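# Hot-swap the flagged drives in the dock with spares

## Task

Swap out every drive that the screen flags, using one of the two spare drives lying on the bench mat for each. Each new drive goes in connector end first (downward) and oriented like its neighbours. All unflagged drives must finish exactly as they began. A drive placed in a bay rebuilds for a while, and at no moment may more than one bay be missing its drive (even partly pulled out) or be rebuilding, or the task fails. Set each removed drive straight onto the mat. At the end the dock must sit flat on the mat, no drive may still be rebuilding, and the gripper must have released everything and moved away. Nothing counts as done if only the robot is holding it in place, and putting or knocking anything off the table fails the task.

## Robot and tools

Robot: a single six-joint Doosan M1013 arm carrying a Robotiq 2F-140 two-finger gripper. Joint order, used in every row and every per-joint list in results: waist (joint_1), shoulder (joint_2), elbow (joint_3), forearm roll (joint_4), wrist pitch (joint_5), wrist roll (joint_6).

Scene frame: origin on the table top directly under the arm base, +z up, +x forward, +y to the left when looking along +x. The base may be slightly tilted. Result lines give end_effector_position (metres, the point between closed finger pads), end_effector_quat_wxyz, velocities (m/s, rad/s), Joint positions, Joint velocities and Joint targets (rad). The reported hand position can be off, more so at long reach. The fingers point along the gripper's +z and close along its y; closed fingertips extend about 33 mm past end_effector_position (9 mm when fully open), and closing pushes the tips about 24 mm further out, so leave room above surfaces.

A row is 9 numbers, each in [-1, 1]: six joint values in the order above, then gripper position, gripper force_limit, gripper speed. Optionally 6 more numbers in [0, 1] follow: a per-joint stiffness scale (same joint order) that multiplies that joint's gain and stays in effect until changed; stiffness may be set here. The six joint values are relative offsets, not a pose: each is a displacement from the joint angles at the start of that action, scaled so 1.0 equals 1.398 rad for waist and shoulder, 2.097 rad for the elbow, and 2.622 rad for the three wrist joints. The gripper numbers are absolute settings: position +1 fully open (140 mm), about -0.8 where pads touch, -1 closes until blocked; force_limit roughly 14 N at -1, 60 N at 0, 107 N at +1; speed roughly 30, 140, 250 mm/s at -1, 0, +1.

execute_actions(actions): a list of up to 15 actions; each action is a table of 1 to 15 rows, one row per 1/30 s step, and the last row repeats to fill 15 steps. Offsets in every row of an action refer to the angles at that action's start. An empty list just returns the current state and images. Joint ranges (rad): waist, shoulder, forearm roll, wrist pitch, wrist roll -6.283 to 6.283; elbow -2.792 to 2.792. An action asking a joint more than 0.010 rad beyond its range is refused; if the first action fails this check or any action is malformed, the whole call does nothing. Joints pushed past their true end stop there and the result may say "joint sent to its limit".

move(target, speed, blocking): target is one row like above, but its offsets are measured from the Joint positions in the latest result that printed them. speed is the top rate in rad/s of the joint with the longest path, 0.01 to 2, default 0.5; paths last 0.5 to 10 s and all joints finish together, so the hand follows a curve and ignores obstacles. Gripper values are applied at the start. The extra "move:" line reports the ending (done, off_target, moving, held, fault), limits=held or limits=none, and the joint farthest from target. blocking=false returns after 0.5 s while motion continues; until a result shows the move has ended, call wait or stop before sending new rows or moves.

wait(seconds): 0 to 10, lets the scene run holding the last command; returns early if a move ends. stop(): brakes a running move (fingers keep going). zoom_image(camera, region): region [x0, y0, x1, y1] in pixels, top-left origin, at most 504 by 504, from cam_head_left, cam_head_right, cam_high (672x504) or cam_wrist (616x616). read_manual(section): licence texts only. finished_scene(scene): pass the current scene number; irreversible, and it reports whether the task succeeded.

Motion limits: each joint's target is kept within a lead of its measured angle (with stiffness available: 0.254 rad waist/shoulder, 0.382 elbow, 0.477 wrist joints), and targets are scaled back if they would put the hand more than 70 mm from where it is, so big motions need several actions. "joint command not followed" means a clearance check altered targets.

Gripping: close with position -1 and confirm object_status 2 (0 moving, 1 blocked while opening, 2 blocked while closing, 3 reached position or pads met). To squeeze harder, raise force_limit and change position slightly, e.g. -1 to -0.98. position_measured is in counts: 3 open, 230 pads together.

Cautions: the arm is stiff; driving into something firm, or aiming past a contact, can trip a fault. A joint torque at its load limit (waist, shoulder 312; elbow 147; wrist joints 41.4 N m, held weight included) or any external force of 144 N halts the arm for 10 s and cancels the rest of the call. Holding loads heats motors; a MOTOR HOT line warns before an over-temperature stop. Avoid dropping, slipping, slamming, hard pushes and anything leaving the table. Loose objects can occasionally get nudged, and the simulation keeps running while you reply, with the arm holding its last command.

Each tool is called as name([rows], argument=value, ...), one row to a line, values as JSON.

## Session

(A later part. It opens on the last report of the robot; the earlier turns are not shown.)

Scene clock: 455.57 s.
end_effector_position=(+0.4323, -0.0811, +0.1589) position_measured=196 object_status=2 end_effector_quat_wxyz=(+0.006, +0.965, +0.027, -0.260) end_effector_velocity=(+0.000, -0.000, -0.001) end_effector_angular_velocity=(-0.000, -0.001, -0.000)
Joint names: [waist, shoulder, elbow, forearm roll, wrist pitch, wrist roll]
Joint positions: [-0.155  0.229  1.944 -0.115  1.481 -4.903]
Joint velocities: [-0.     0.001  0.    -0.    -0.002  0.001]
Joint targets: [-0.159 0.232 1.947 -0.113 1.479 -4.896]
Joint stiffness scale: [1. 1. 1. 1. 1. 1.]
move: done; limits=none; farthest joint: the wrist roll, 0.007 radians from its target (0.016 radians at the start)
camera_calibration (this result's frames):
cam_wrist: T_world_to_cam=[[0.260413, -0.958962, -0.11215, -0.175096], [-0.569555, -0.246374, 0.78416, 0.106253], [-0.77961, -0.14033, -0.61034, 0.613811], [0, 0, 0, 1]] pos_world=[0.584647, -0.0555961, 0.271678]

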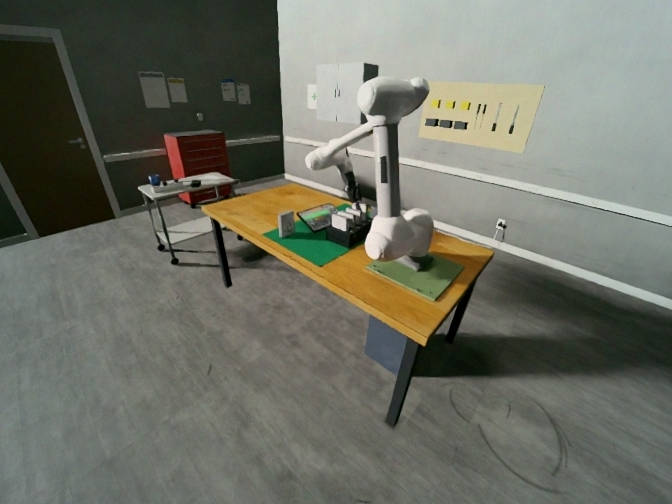

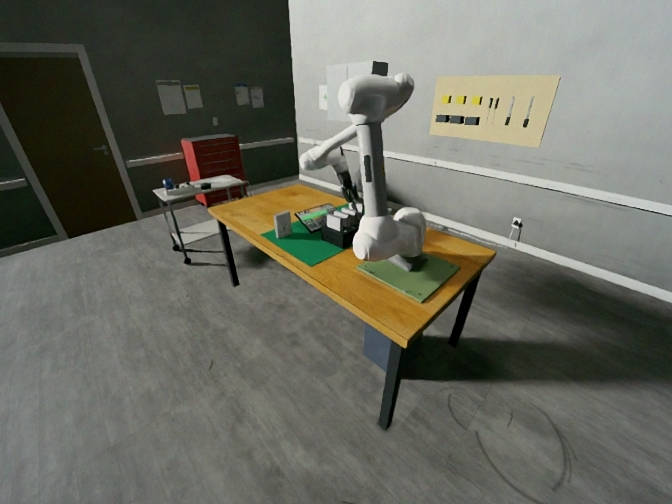

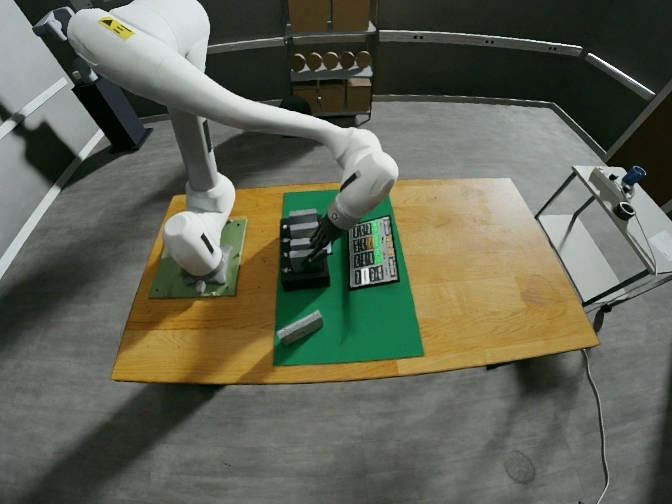

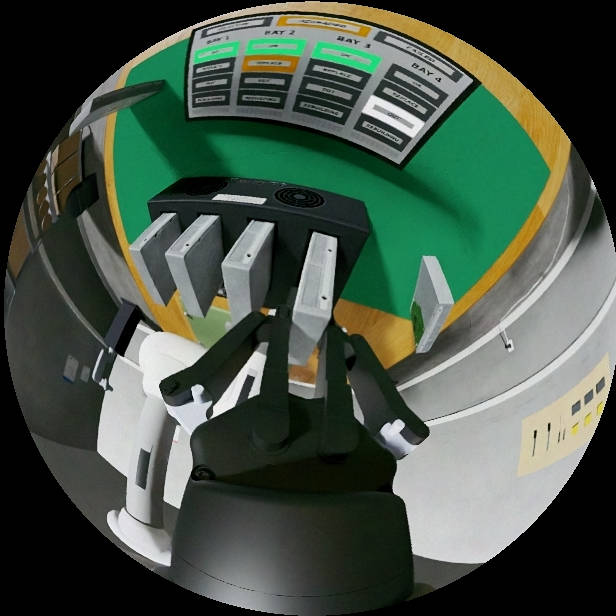

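move(target=[-0.002, 0.0258, 0.0151, 0, -0.0241, 0.0058, -1, 0.8, 0], speed=0.04)

Scene clock: 462.37 s.
end_effector_position=(+0.4328, -0.0808, +0.1301) position_measured=196 object_status=2 end_effector_quat_wxyz=(+0.006, +0.966, +0.026, -0.259) end_effector_velocity=(+0.000, -0.000, -0.000) end_effector_angular_velocity=(-0.000, +0.000, -0.001)
Joint names: [waist, shoulder, elbow, forearm roll, wrist pitch, wrist roll]
Joint positions: [-0.155  0.258  1.969 -0.115  1.426 -4.895]
Joint velocities: [-0.     0.     0.    -0.    -0.     0.001]
Joint targets: [-0.158 0.265 1.976 -0.115 1.418 -4.887]
Joint stiffness scale: [1. 1. 1. 1. 1. 1.]
move: done; limits=none; farthest joint: the shoulder, 0.008 radians from its target (0.036 radians at the start)
camera_calibration (this result's frames):
cam_wrist: T_world_to_cam=[[0.259035, -0.959455, -0.111119, -0.177773], [-0.571858, -0.245061, 0.782894, 0.130432], [-0.778383, -0.139253, -0.612151, 0.596457], [0, 0, 0, 1]] pos_world=[0.58491, -0.0555425, 0.243253]

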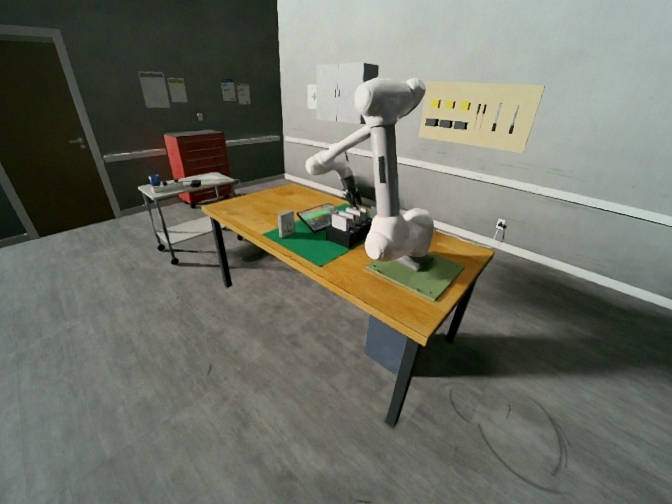

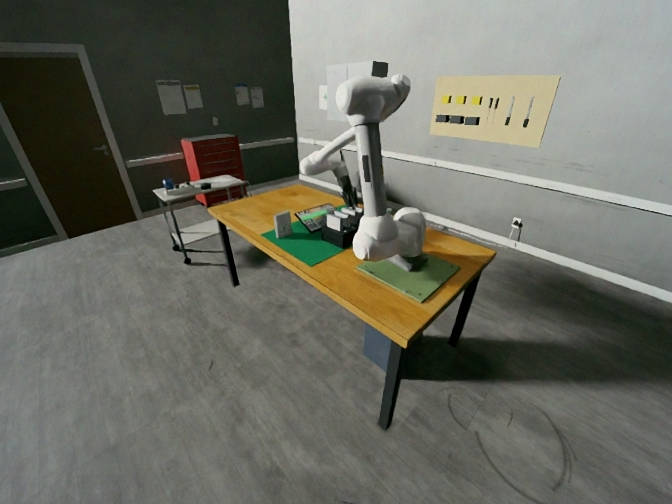

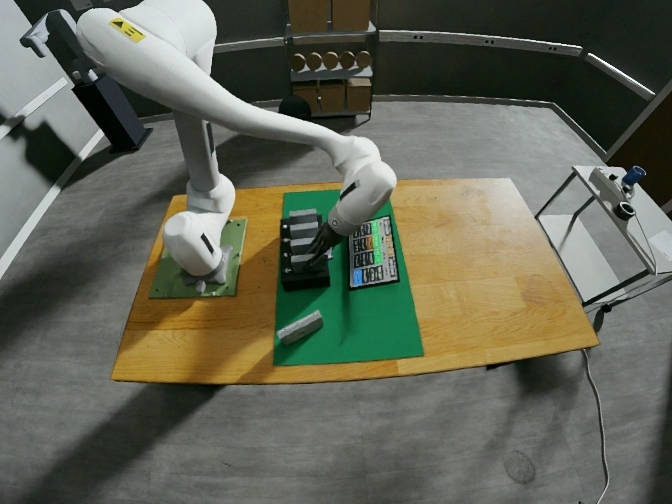

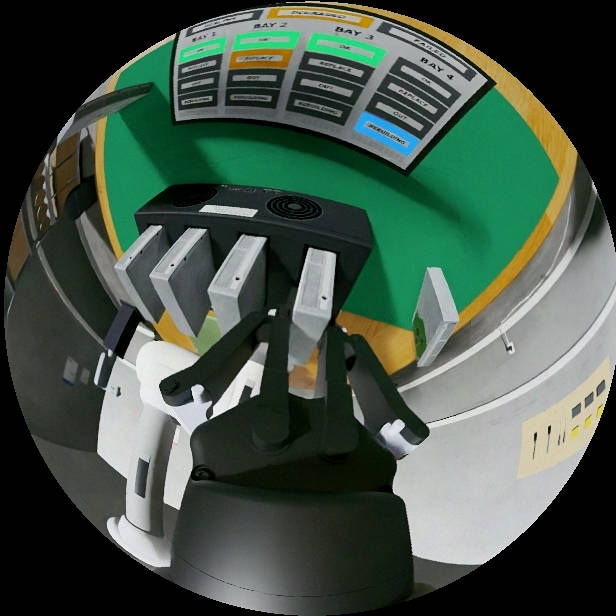

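Seated, rebuilding. Release and lift.

move(target=[0, 0, 0, 0, 0, 0, -0.15, 0.8, -0.3], speed=0.04)

move(target=[0, -0.0537, -0.0334, 0, 0.0537, -0.0098, -0.15, 0.8, 0], speed=0.15)

Scene clock: 469.57 s.
end_effector_position=(+0.4331, -0.0809, +0.1303) position_measured=148 object_status=3 end_effector_quat_wxyz=(+0.006, +0.966, +0.026, -0.258) end_effector_velocity=(-0.000, -0.000, -0.001) end_effector_angular_velocity=(-0.000, +0.001, -0.001)
Joint names: [waist, shoulder, elbow, forearm roll, wrist pitch, wrist roll]
Joint positions: [-0.155  0.258  1.968 -0.115  1.427 -4.895]
Joint velocities: [-0.     0.002  0.    -0.    -0.001  0.001]
Joint targets: [-0.155 0.258 1.969 -0.115 1.426 -4.895]
Joint stiffness scale: [1. 1. 1. 1. 1. 1.]
move: done; limits=none; farthest joint: the elbow, 0.001 radians from its target (0.000 radians at the start)
camera_calibration (this result's frames):
cam_wrist: T_world_to_cam=[[0.25898, -0.95949, -0.110943, -0.177879], [-0.572096, -0.244925, 0.782763, 0.130514], [-0.778226, -0.13925, -0.612351, 0.596811], [0, 0, 0, 1]] pos_world=[0.585188, -0.0556014, 0.243562]

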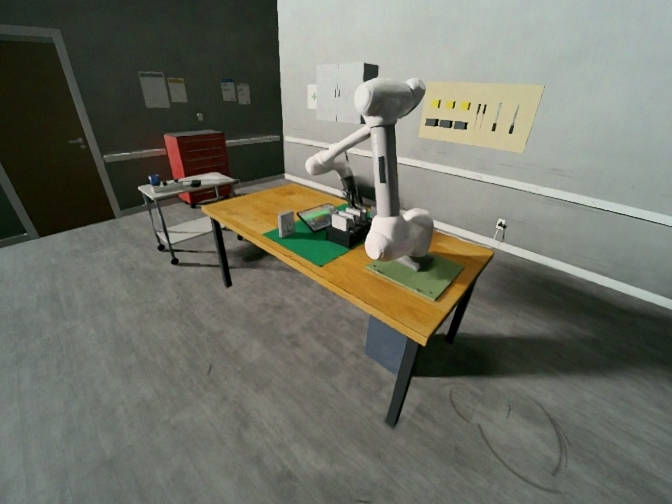

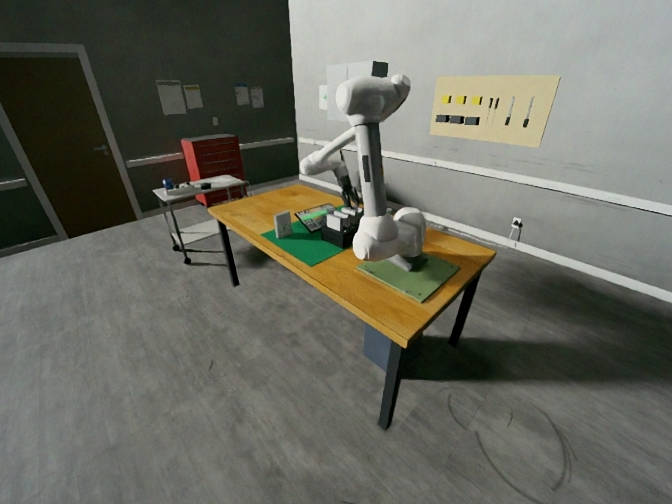

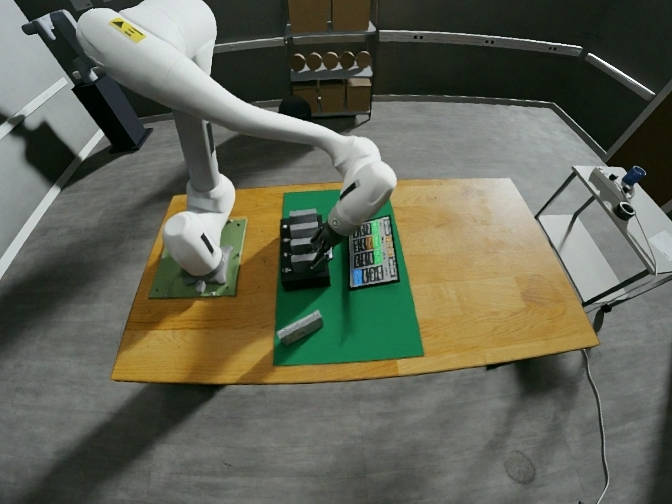

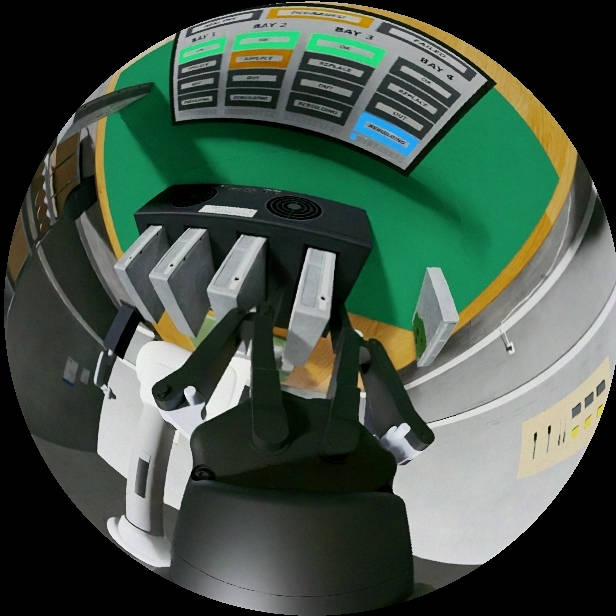

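Scene clock: 470.97 s.
end_effector_position=(+0.4324, -0.0813, +0.2046) position_measured=148 object_status=3 end_effector_quat_wxyz=(+0.006, +0.965, +0.027, -0.259) end_effector_velocity=(-0.001, +0.000, +0.001) end_effector_angular_velocity=(+0.000, +0.001, +0.000)
Joint names: [waist, shoulder, elbow, forearm roll, wrist pitch, wrist roll]
Joint positions: [-0.155  0.186  1.901 -0.115  1.565 -4.914]
Joint velocities: [-0.    -0.001 -0.     0.     0.002 -0.   ]
Joint targets: [-0.155 0.182 1.898 -0.115 1.567 -4.920]
Joint stiffness scale: [1. 1. 1. 1. 1. 1.]
move: done; limits=none; farthest joint: the wrist roll, 0.007 radians from its target (0.026 radians at the start)
camera_calibration (this result's frames):
cam_wrist: T_world_to_cam=[[0.261737, -0.958634, -0.111866, -0.170837], [-0.570263, -0.247118, 0.783411, 0.0707715], [-0.778649, -0.141255, -0.611353, 0.641485], [0, 0, 0, 1]] pos_world=[0.584564, -0.0556683, 0.31762]

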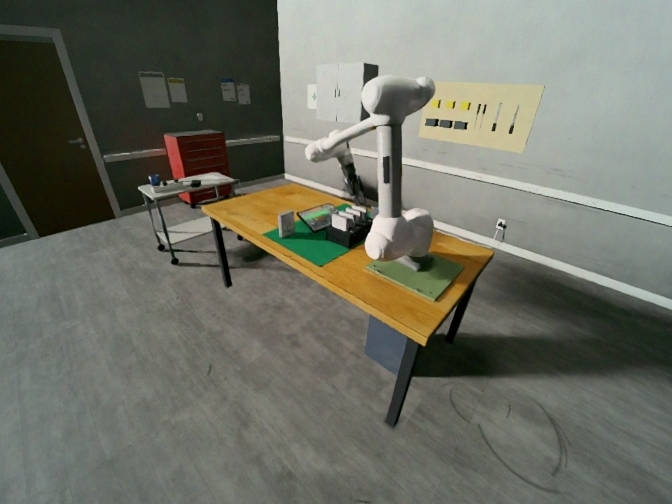

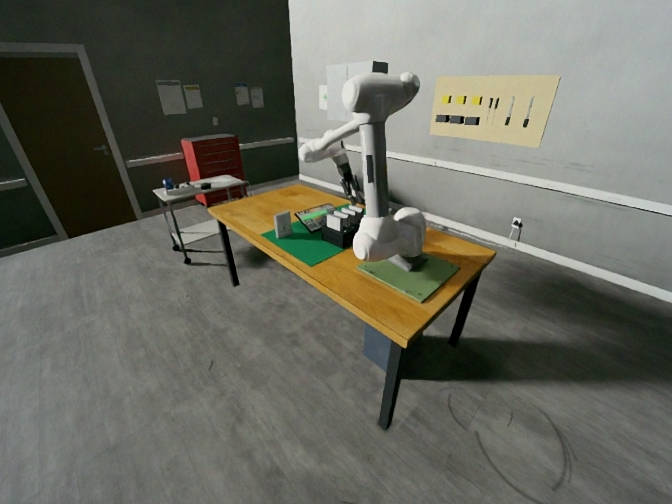

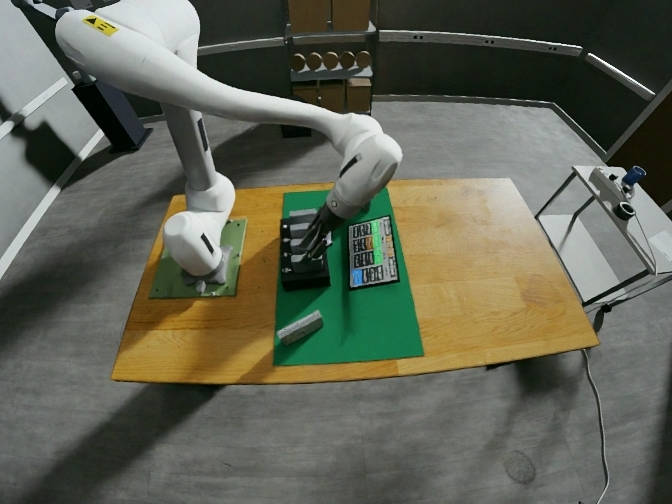

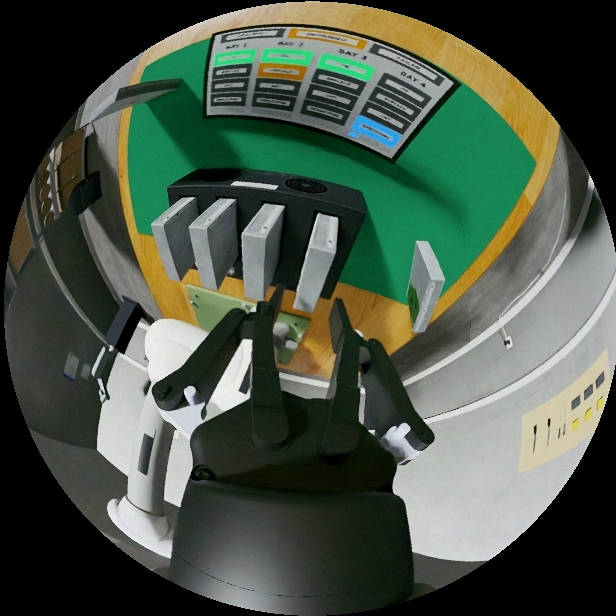

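move(target=[0.1646, -0.4945, 0.196, 0.0395, -0.1887, 0.0797, -1, 0.8, 0], speed=0.5)

Scene clock: 504.57 s.
end_effector_position=(+0.3300, +0.0459, +0.2516) position_measured=235 object_status=3 end_effector_quat_wxyz=(+0.002, +0.991, +0.027, +0.129) end_effector_velocity=(+0.000, +0.000, -0.000) end_effector_angular_velocity=(+0.001, -0.002, -0.001)
Joint names: [waist, shoulder, elbow, forearm roll, wrist pitch, wrist roll]
Joint positions: [ 0.072 -0.501  2.309 -0.015  1.073 -4.712]
Joint velocities: [ 0.    -0.     0.001  0.    -0.003  0.001]
Joint targets: [0.075 -0.505 2.312 -0.012 1.070 -4.705]
Joint stiffness scale: [1. 1. 1. 1. 1. 1.]
move: done; limits=none; farthest joint: the wrist roll, 0.007 radians from its target (0.209 radians at the start)
camera_calibration (this result's frames):
cam_wrist: T_world_to_cam=[[0.275327, -0.957963, 0.080638, -0.069757], [-0.953983, -0.26189, 0.146045, 0.294655], [-0.118787, -0.117137, -0.985986, 0.483842], [0, 0, 0, 1]] pos_world=[0.357776, 0.0670186, 0.439653]

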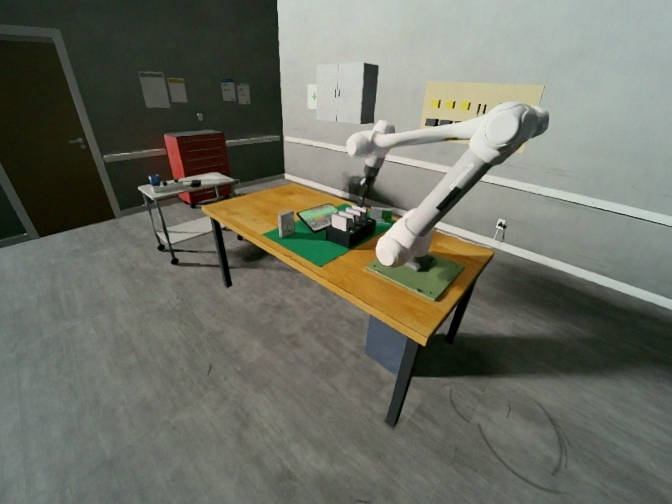

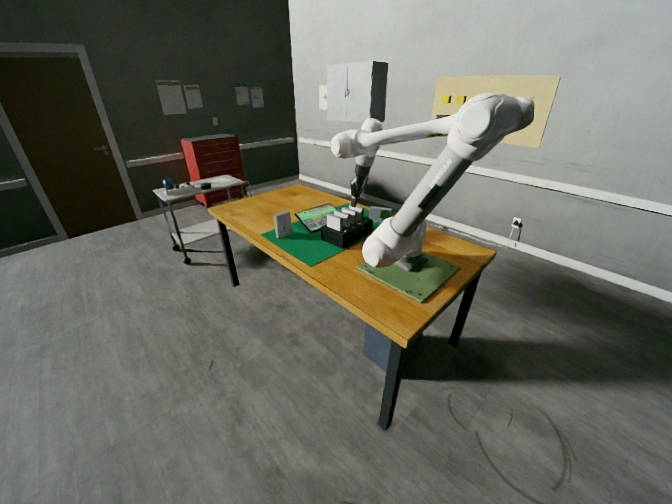

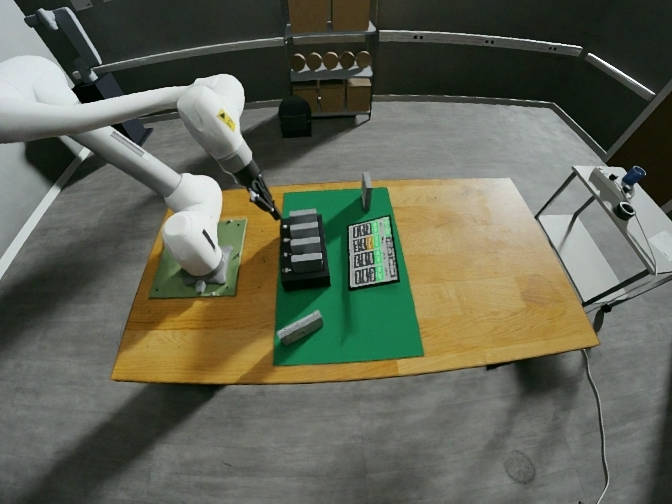

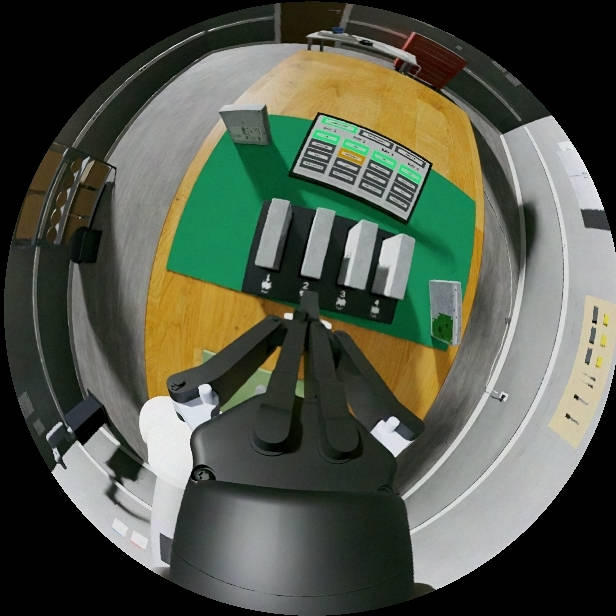

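move(target=[0.002, 0.0807, 0.089, -0.0023, -0.1127, 0.0027, -1, 0.8, 0], speed=0.25)

zoom_image(camera="cam_high", region=[255, 195, 345, 295])

Scene clock: 512.40 s.
end_effector_position=(+0.3300, +0.0465, +0.1297) position_measured=235 object_status=3 end_effector_quat_wxyz=(+0.002, +0.991, +0.030, +0.130) end_effector_velocity=(+0.000, +0.000, -0.000) end_effector_angular_velocity=(+0.000, -0.002, -0.000)
Joint names: [waist, shoulder, elbow, forearm roll, wrist pitch, wrist roll]
Joint positions: [ 0.072 -0.392  2.492 -0.018  0.78  -4.711]
Joint velocities: [-0.    -0.     0.001  0.    -0.003  0.   ]
Joint targets: [0.074 -0.389 2.495 -0.021 0.777 -4.704]
Joint stiffness scale: [1. 1. 1. 1. 1. 1.]
move: done; limits=none; farthest joint: the wrist roll, 0.006 radians from its target (0.007 radians at the start)
camera_calibration (this result's frames):
cam_wrist: T_world_to_cam=[[0.280369, -0.956431, 0.0814365, -0.0612011], [-0.952663, -0.266862, 0.145665, 0.312476], [-0.117587, -0.118422, -0.985977, 0.363443], [0, 0, 0, 1]] pos_world=[0.357579, 0.0678927, 0.317814]

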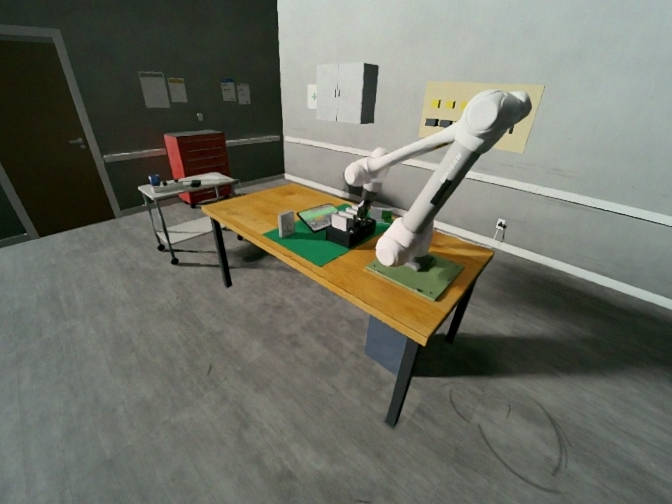

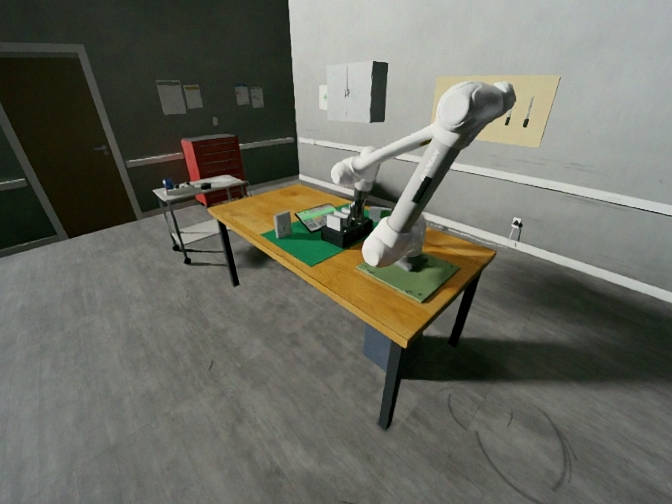

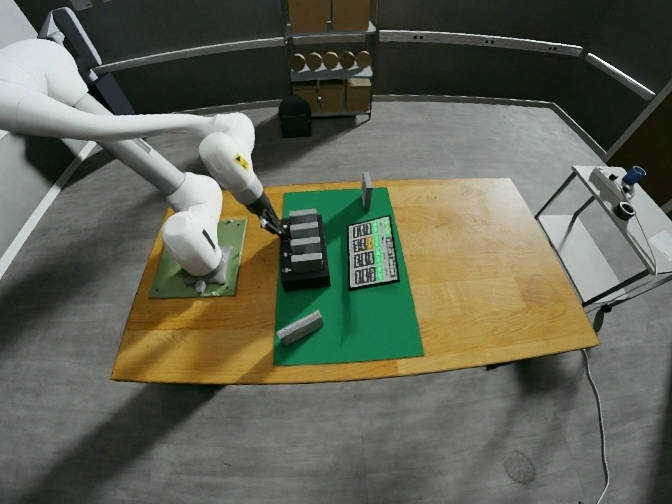

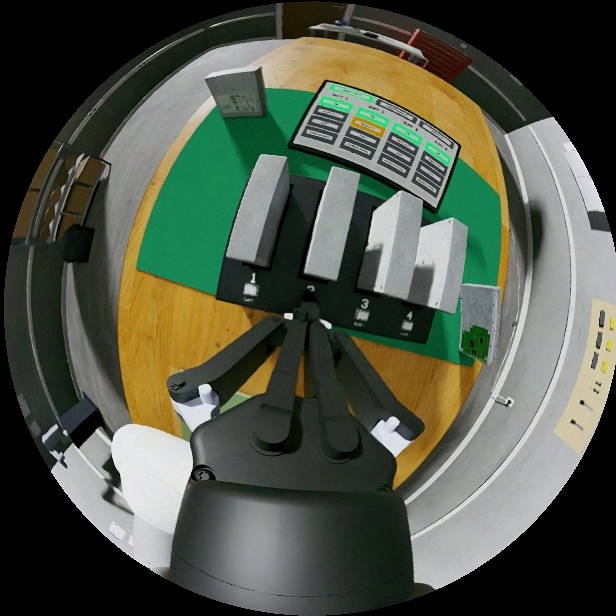

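Region (255, 195, 345, 295) of cam_high's 672x504 image, scaled by 5.040, with more detail than that image has; it fills the left 454 columns of this view, and the rest is white.

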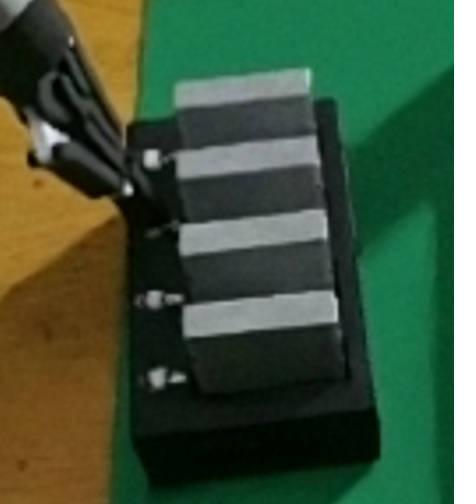

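move(target=[0.0015, 0.0189, 0.0122, -0.001, -0.018, 0.0027, -1, 0.8, 0], speed=0.05)

Scene clock: 517.90 s.
end_effector_position=(+0.3333, +0.0468, +0.1218) position_measured=235 object_status=3 end_effector_quat_wxyz=(+0.002, +0.991, +0.030, +0.133) end_effector_velocity=(-0.000, -0.000, -0.000) end_effector_angular_velocity=(+0.000, +0.000, -0.001)
Joint names: [waist, shoulder, elbow, forearm roll, wrist pitch, wrist roll]
Joint positions: [ 0.072 -0.377  2.502 -0.018  0.749 -4.711]
Joint velocities: [-0.     0.    -0.    -0.     0.     0.001]
Joint targets: [0.074 -0.366 2.518 -0.020 0.733 -4.704]
Joint stiffness scale: [1. 1. 1. 1. 1. 1.]
move: off_target; limits=none; farthest joint: the elbow, 0.016 radians from its target (0.025 radians at the start)
camera_calibration (this result's frames):
cam_wrist: T_world_to_cam=[[0.280234, -0.956381, 0.0824826, -0.0612588], [-0.953394, -0.267285, 0.139998, 0.317816], [-0.111845, -0.117871, -0.98671, 0.354199], [0, 0, 0, 1]] pos_world=[0.359786, 0.0681102, 0.310051]

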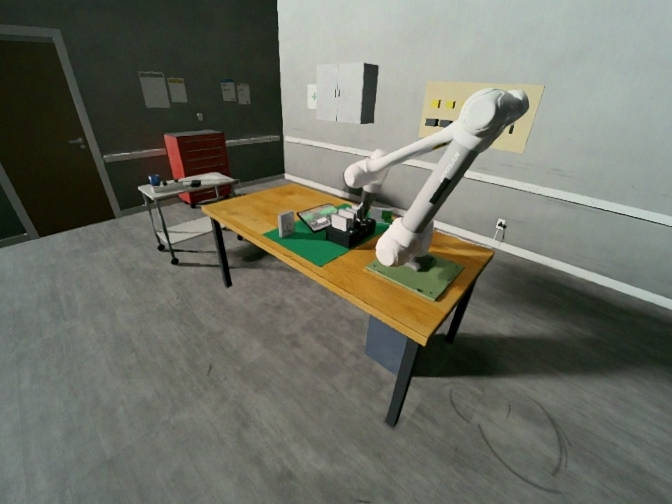

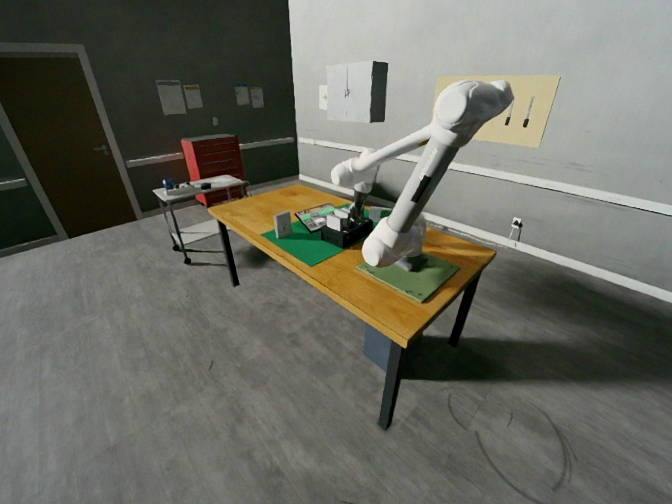

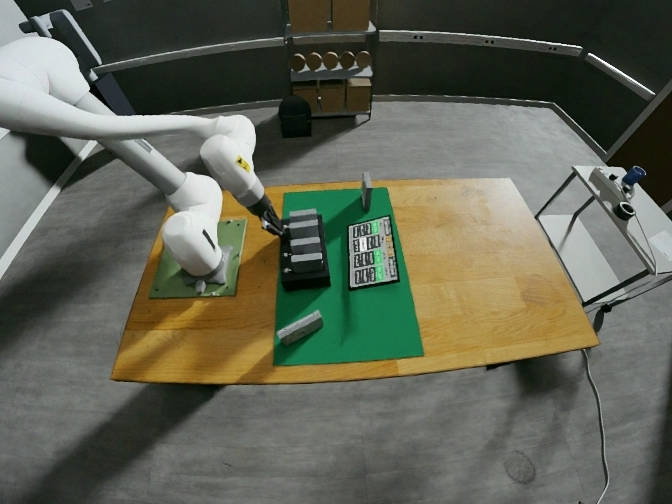

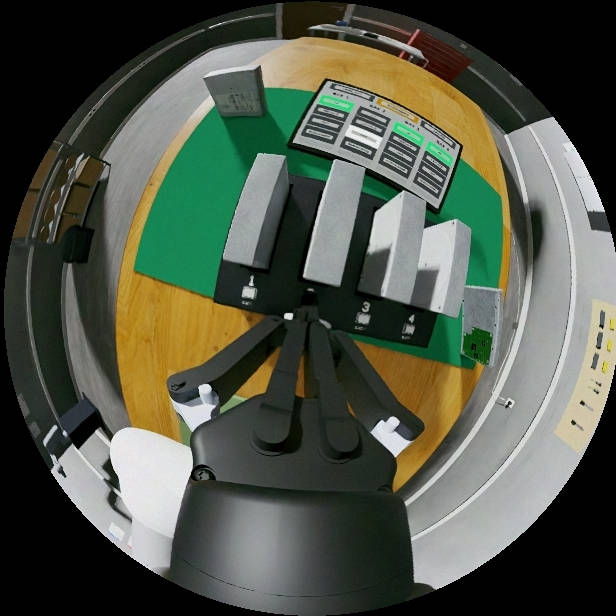

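Ejected. Lift to tip z 0.22.

move(target=[0, -0.0918, -0.0935, 0.002, 0.1241, 0, -1, 0.8, 0], speed=0.3)

Scene clock: 522.87 s.
end_effector_position=(+0.3300, +0.0457, +0.2515) position_measured=235 object_status=3 end_effector_quat_wxyz=(+0.003, +0.991, +0.027, +0.130) end_effector_velocity=(-0.001, -0.000, -0.000) end_effector_angular_velocity=(-0.000, +0.002, +0.000)
Joint names: [waist, shoulder, elbow, forearm roll, wrist pitch, wrist roll]
Joint positions: [ 0.072 -0.502  2.309 -0.016  1.072 -4.711]
Joint velocities: [ 0.    -0.     0.    -0.     0.001 -0.   ]
Joint targets: [0.072 -0.506 2.306 -0.013 1.074 -4.711]
Joint stiffness scale: [1. 1. 1. 1. 1. 1.]
move: done; limits=none; farthest joint: the shoulder, 0.003 radians from its target (0.128 radians at the start)
camera_calibration (this result's frames):
cam_wrist: T_world_to_cam=[[0.275104, -0.957961, 0.0814149, -0.0700754], [-0.954155, -0.261659, 0.145338, 0.294856], [-0.117925, -0.117665, -0.986027, 0.48355], [0, 0, 0, 1]] pos_world=[0.357639, 0.0669192, 0.439645]

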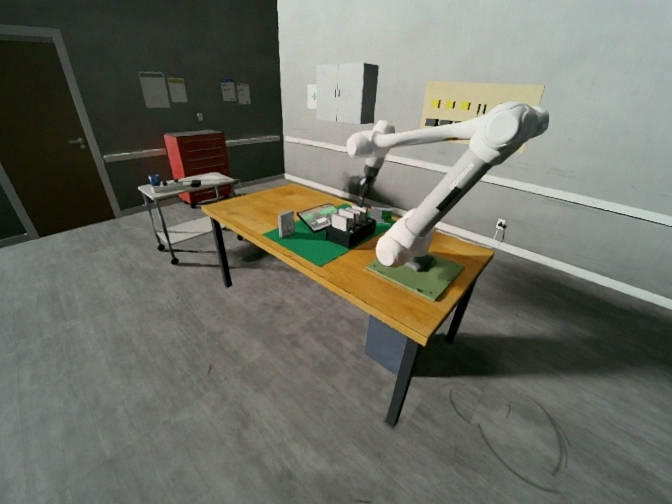

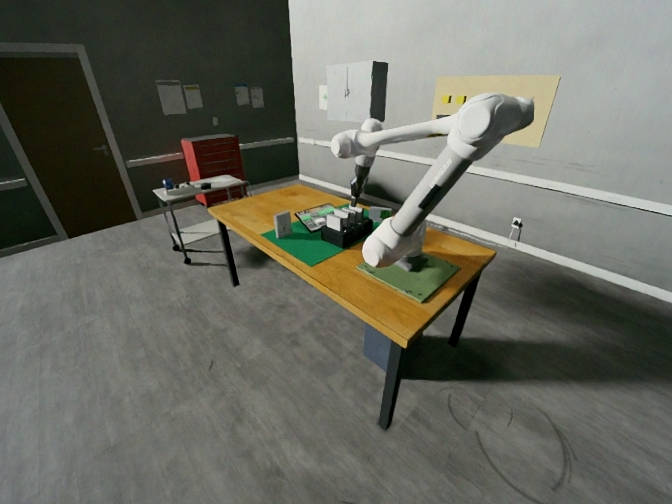

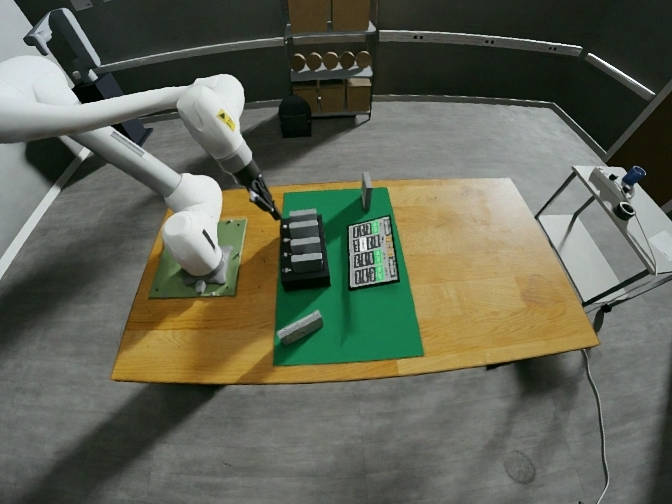

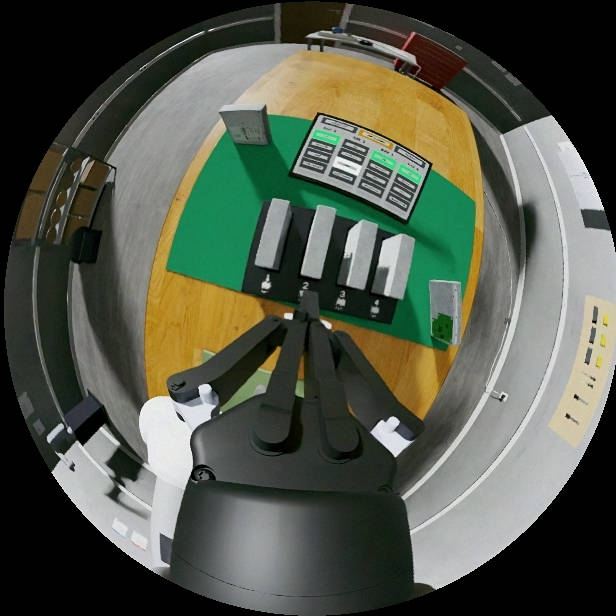

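move(target=[-0.0069, 0.2496, -0.0946, 0.0072, 0.0439, -0.0077, -0.15, 0.8, 0], speed=0.4)

zoom_image(camera="cam_wrist", region=[200, 200, 420, 400])

Scene clock: 536.53 s.
end_effector_position=(+0.4193, +0.0522, +0.2290) position_measured=148 object_status=3 end_effector_quat_wxyz=(-0.001, +1.000, +0.028, -0.001) end_effector_velocity=(+0.000, +0.000, +0.000) end_effector_angular_velocity=(-0.000, +0.001, +0.001)
Joint names: [waist, shoulder, elbow, forearm roll, wrist pitch, wrist roll]
Joint positions: [ 0.066 -0.157  2.114 -0.     1.185 -4.724]
Joint velocities: [ 0.     0.001 -0.001  0.     0.001 -0.001]
Joint targets: [0.062 -0.153 2.111 0.003 1.187 -4.731]
Joint stiffness scale: [1. 1. 1. 1. 1. 1.]
move: done; limits=none; farthest joint: the wrist roll, 0.007 radians from its target (0.020 radians at the start)
camera_calibration (this result's frames):
cam_wrist: T_world_to_cam=[[0.289018, -0.957303, 0.00636605, -0.0752411], [-0.882848, -0.263956, 0.388467, 0.299587], [-0.3702, -0.117894, -0.921441, 0.563649], [0, 0, 0, 1]] pos_world=[0.494898, 0.0735, 0.403469]

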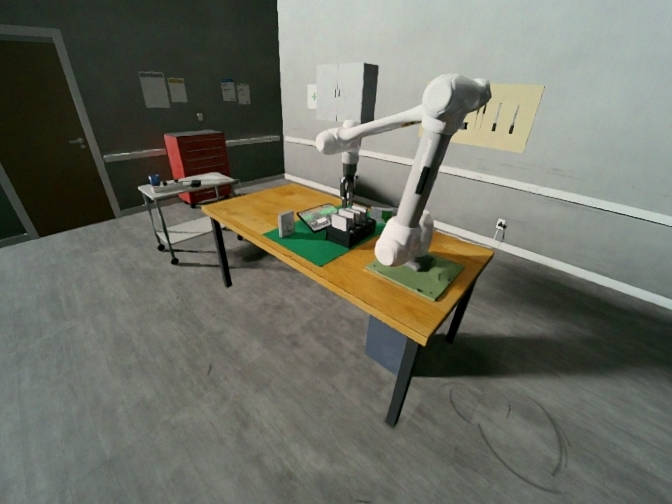

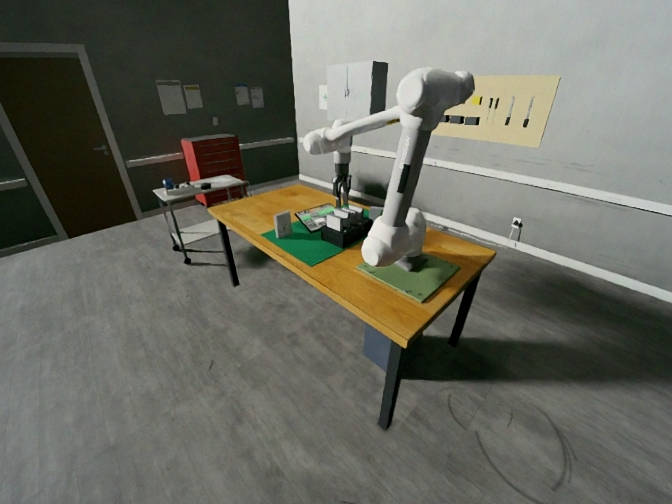

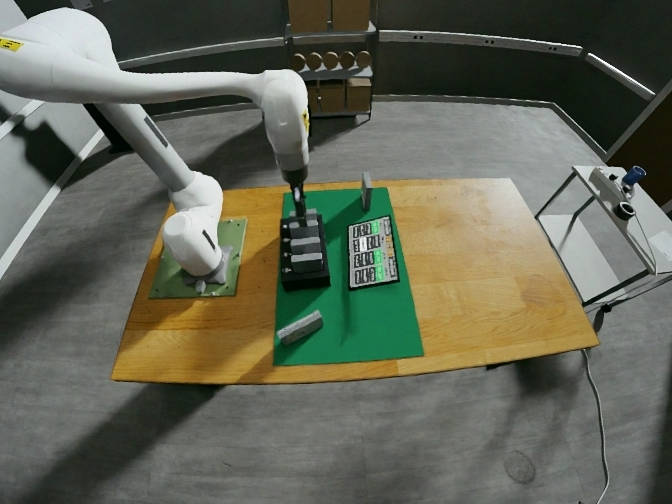

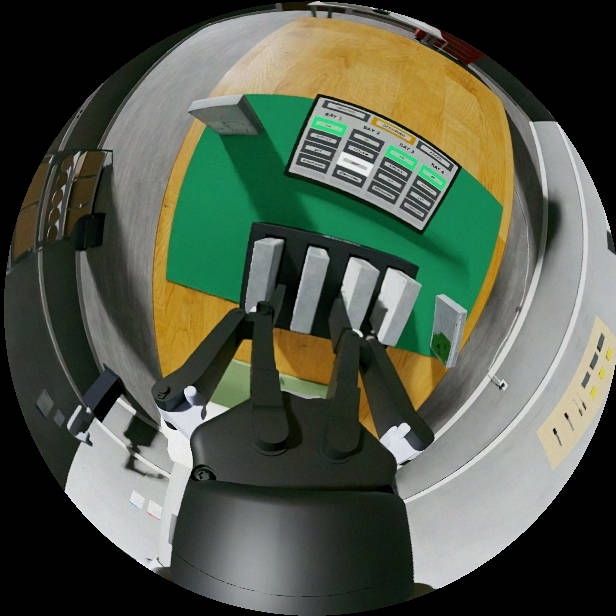

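Region (200, 200, 420, 400) of cam_wrist's 616x616 image, scaled by 2.291, with more detail than that image has; it fills the top 458 rows of this view, and the rest is white.

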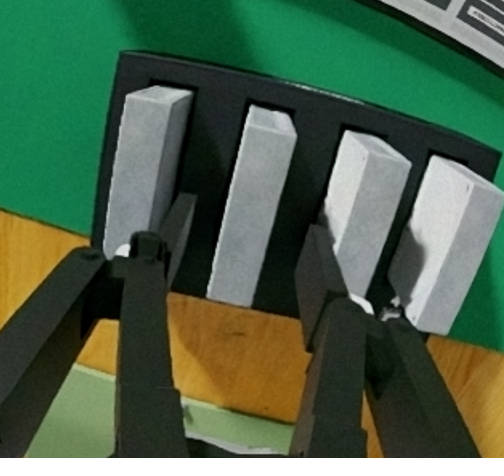

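move(target=[-0.0054, 0.0563, 0.0516, 0, -0.0695, -0.004, -0.15, 0.8, 0], speed=0.15)

zoom_image(camera="cam_wrist", region=[200, 200, 420, 400])

Scene clock: 550.03 s.
end_effector_position=(+0.4193, +0.0509, +0.1453) position_measured=148 object_status=3 end_effector_quat_wxyz=(-0.001, +1.000, +0.028, -0.001) end_effector_velocity=(+0.001, -0.000, -0.000) end_effector_angular_velocity=(-0.000, -0.002, +0.000)
Joint names: [waist, shoulder, elbow, forearm roll, wrist pitch, wrist roll]
Joint positions: [ 0.062 -0.082  2.219 -0.     1.005 -4.728]
Joint velocities: [-0.     0.    -0.    -0.    -0.002 -0.   ]
Joint targets: [0.058 -0.078 2.222 -0.000 1.003 -4.735]
Joint stiffness scale: [1. 1. 1. 1. 1. 1.]
move: done; limits=none; farthest joint: the wrist roll, 0.006 radians from its target (0.010 radians at the start)
camera_calibration (this result's frames):
cam_wrist: T_world_to_cam=[[0.288908, -0.957336, 0.00629887, -0.0759272], [-0.882832, -0.263867, 0.388563, 0.331768], [-0.370323, -0.11782, -0.921401, 0.486414], [0, 0, 0, 1]] pos_world=[0.494962, 0.0721638, 0.319748]

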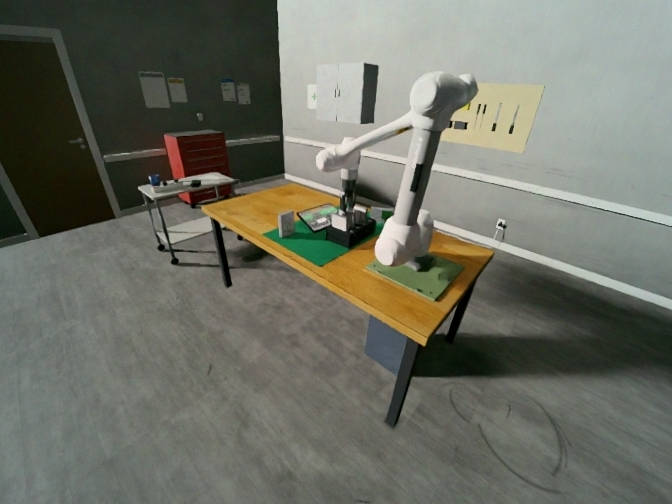

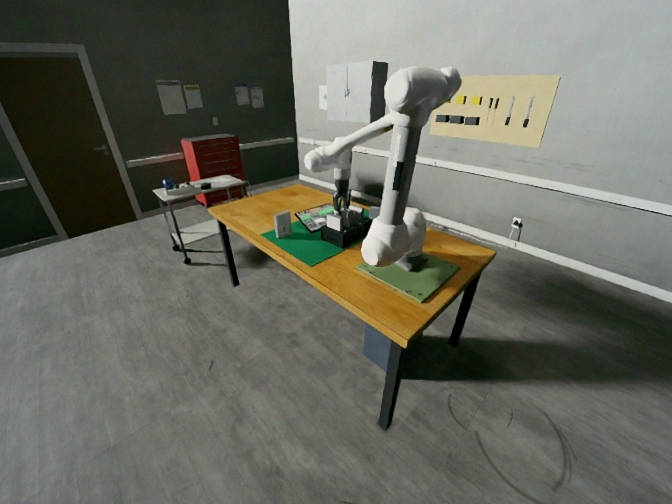

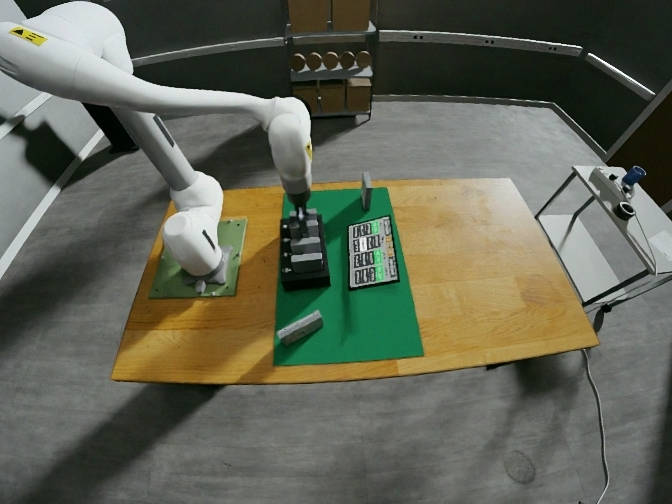

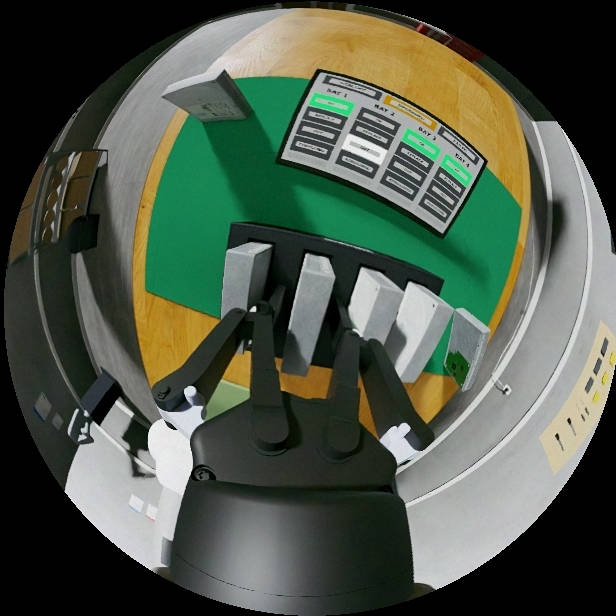

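Region (200, 200, 420, 400) of cam_wrist's 616x616 image, scaled by 2.291, with more detail than that image has; it fills the top 458 rows of this view, and the rest is white.

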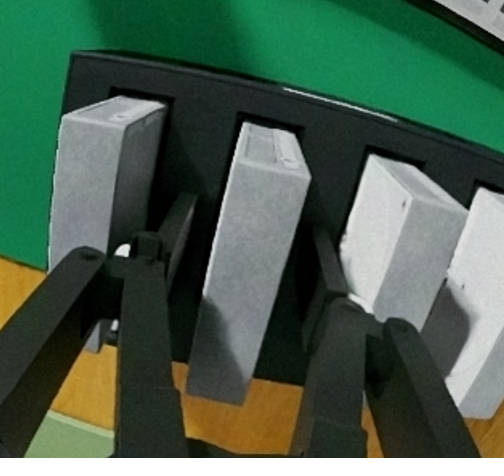

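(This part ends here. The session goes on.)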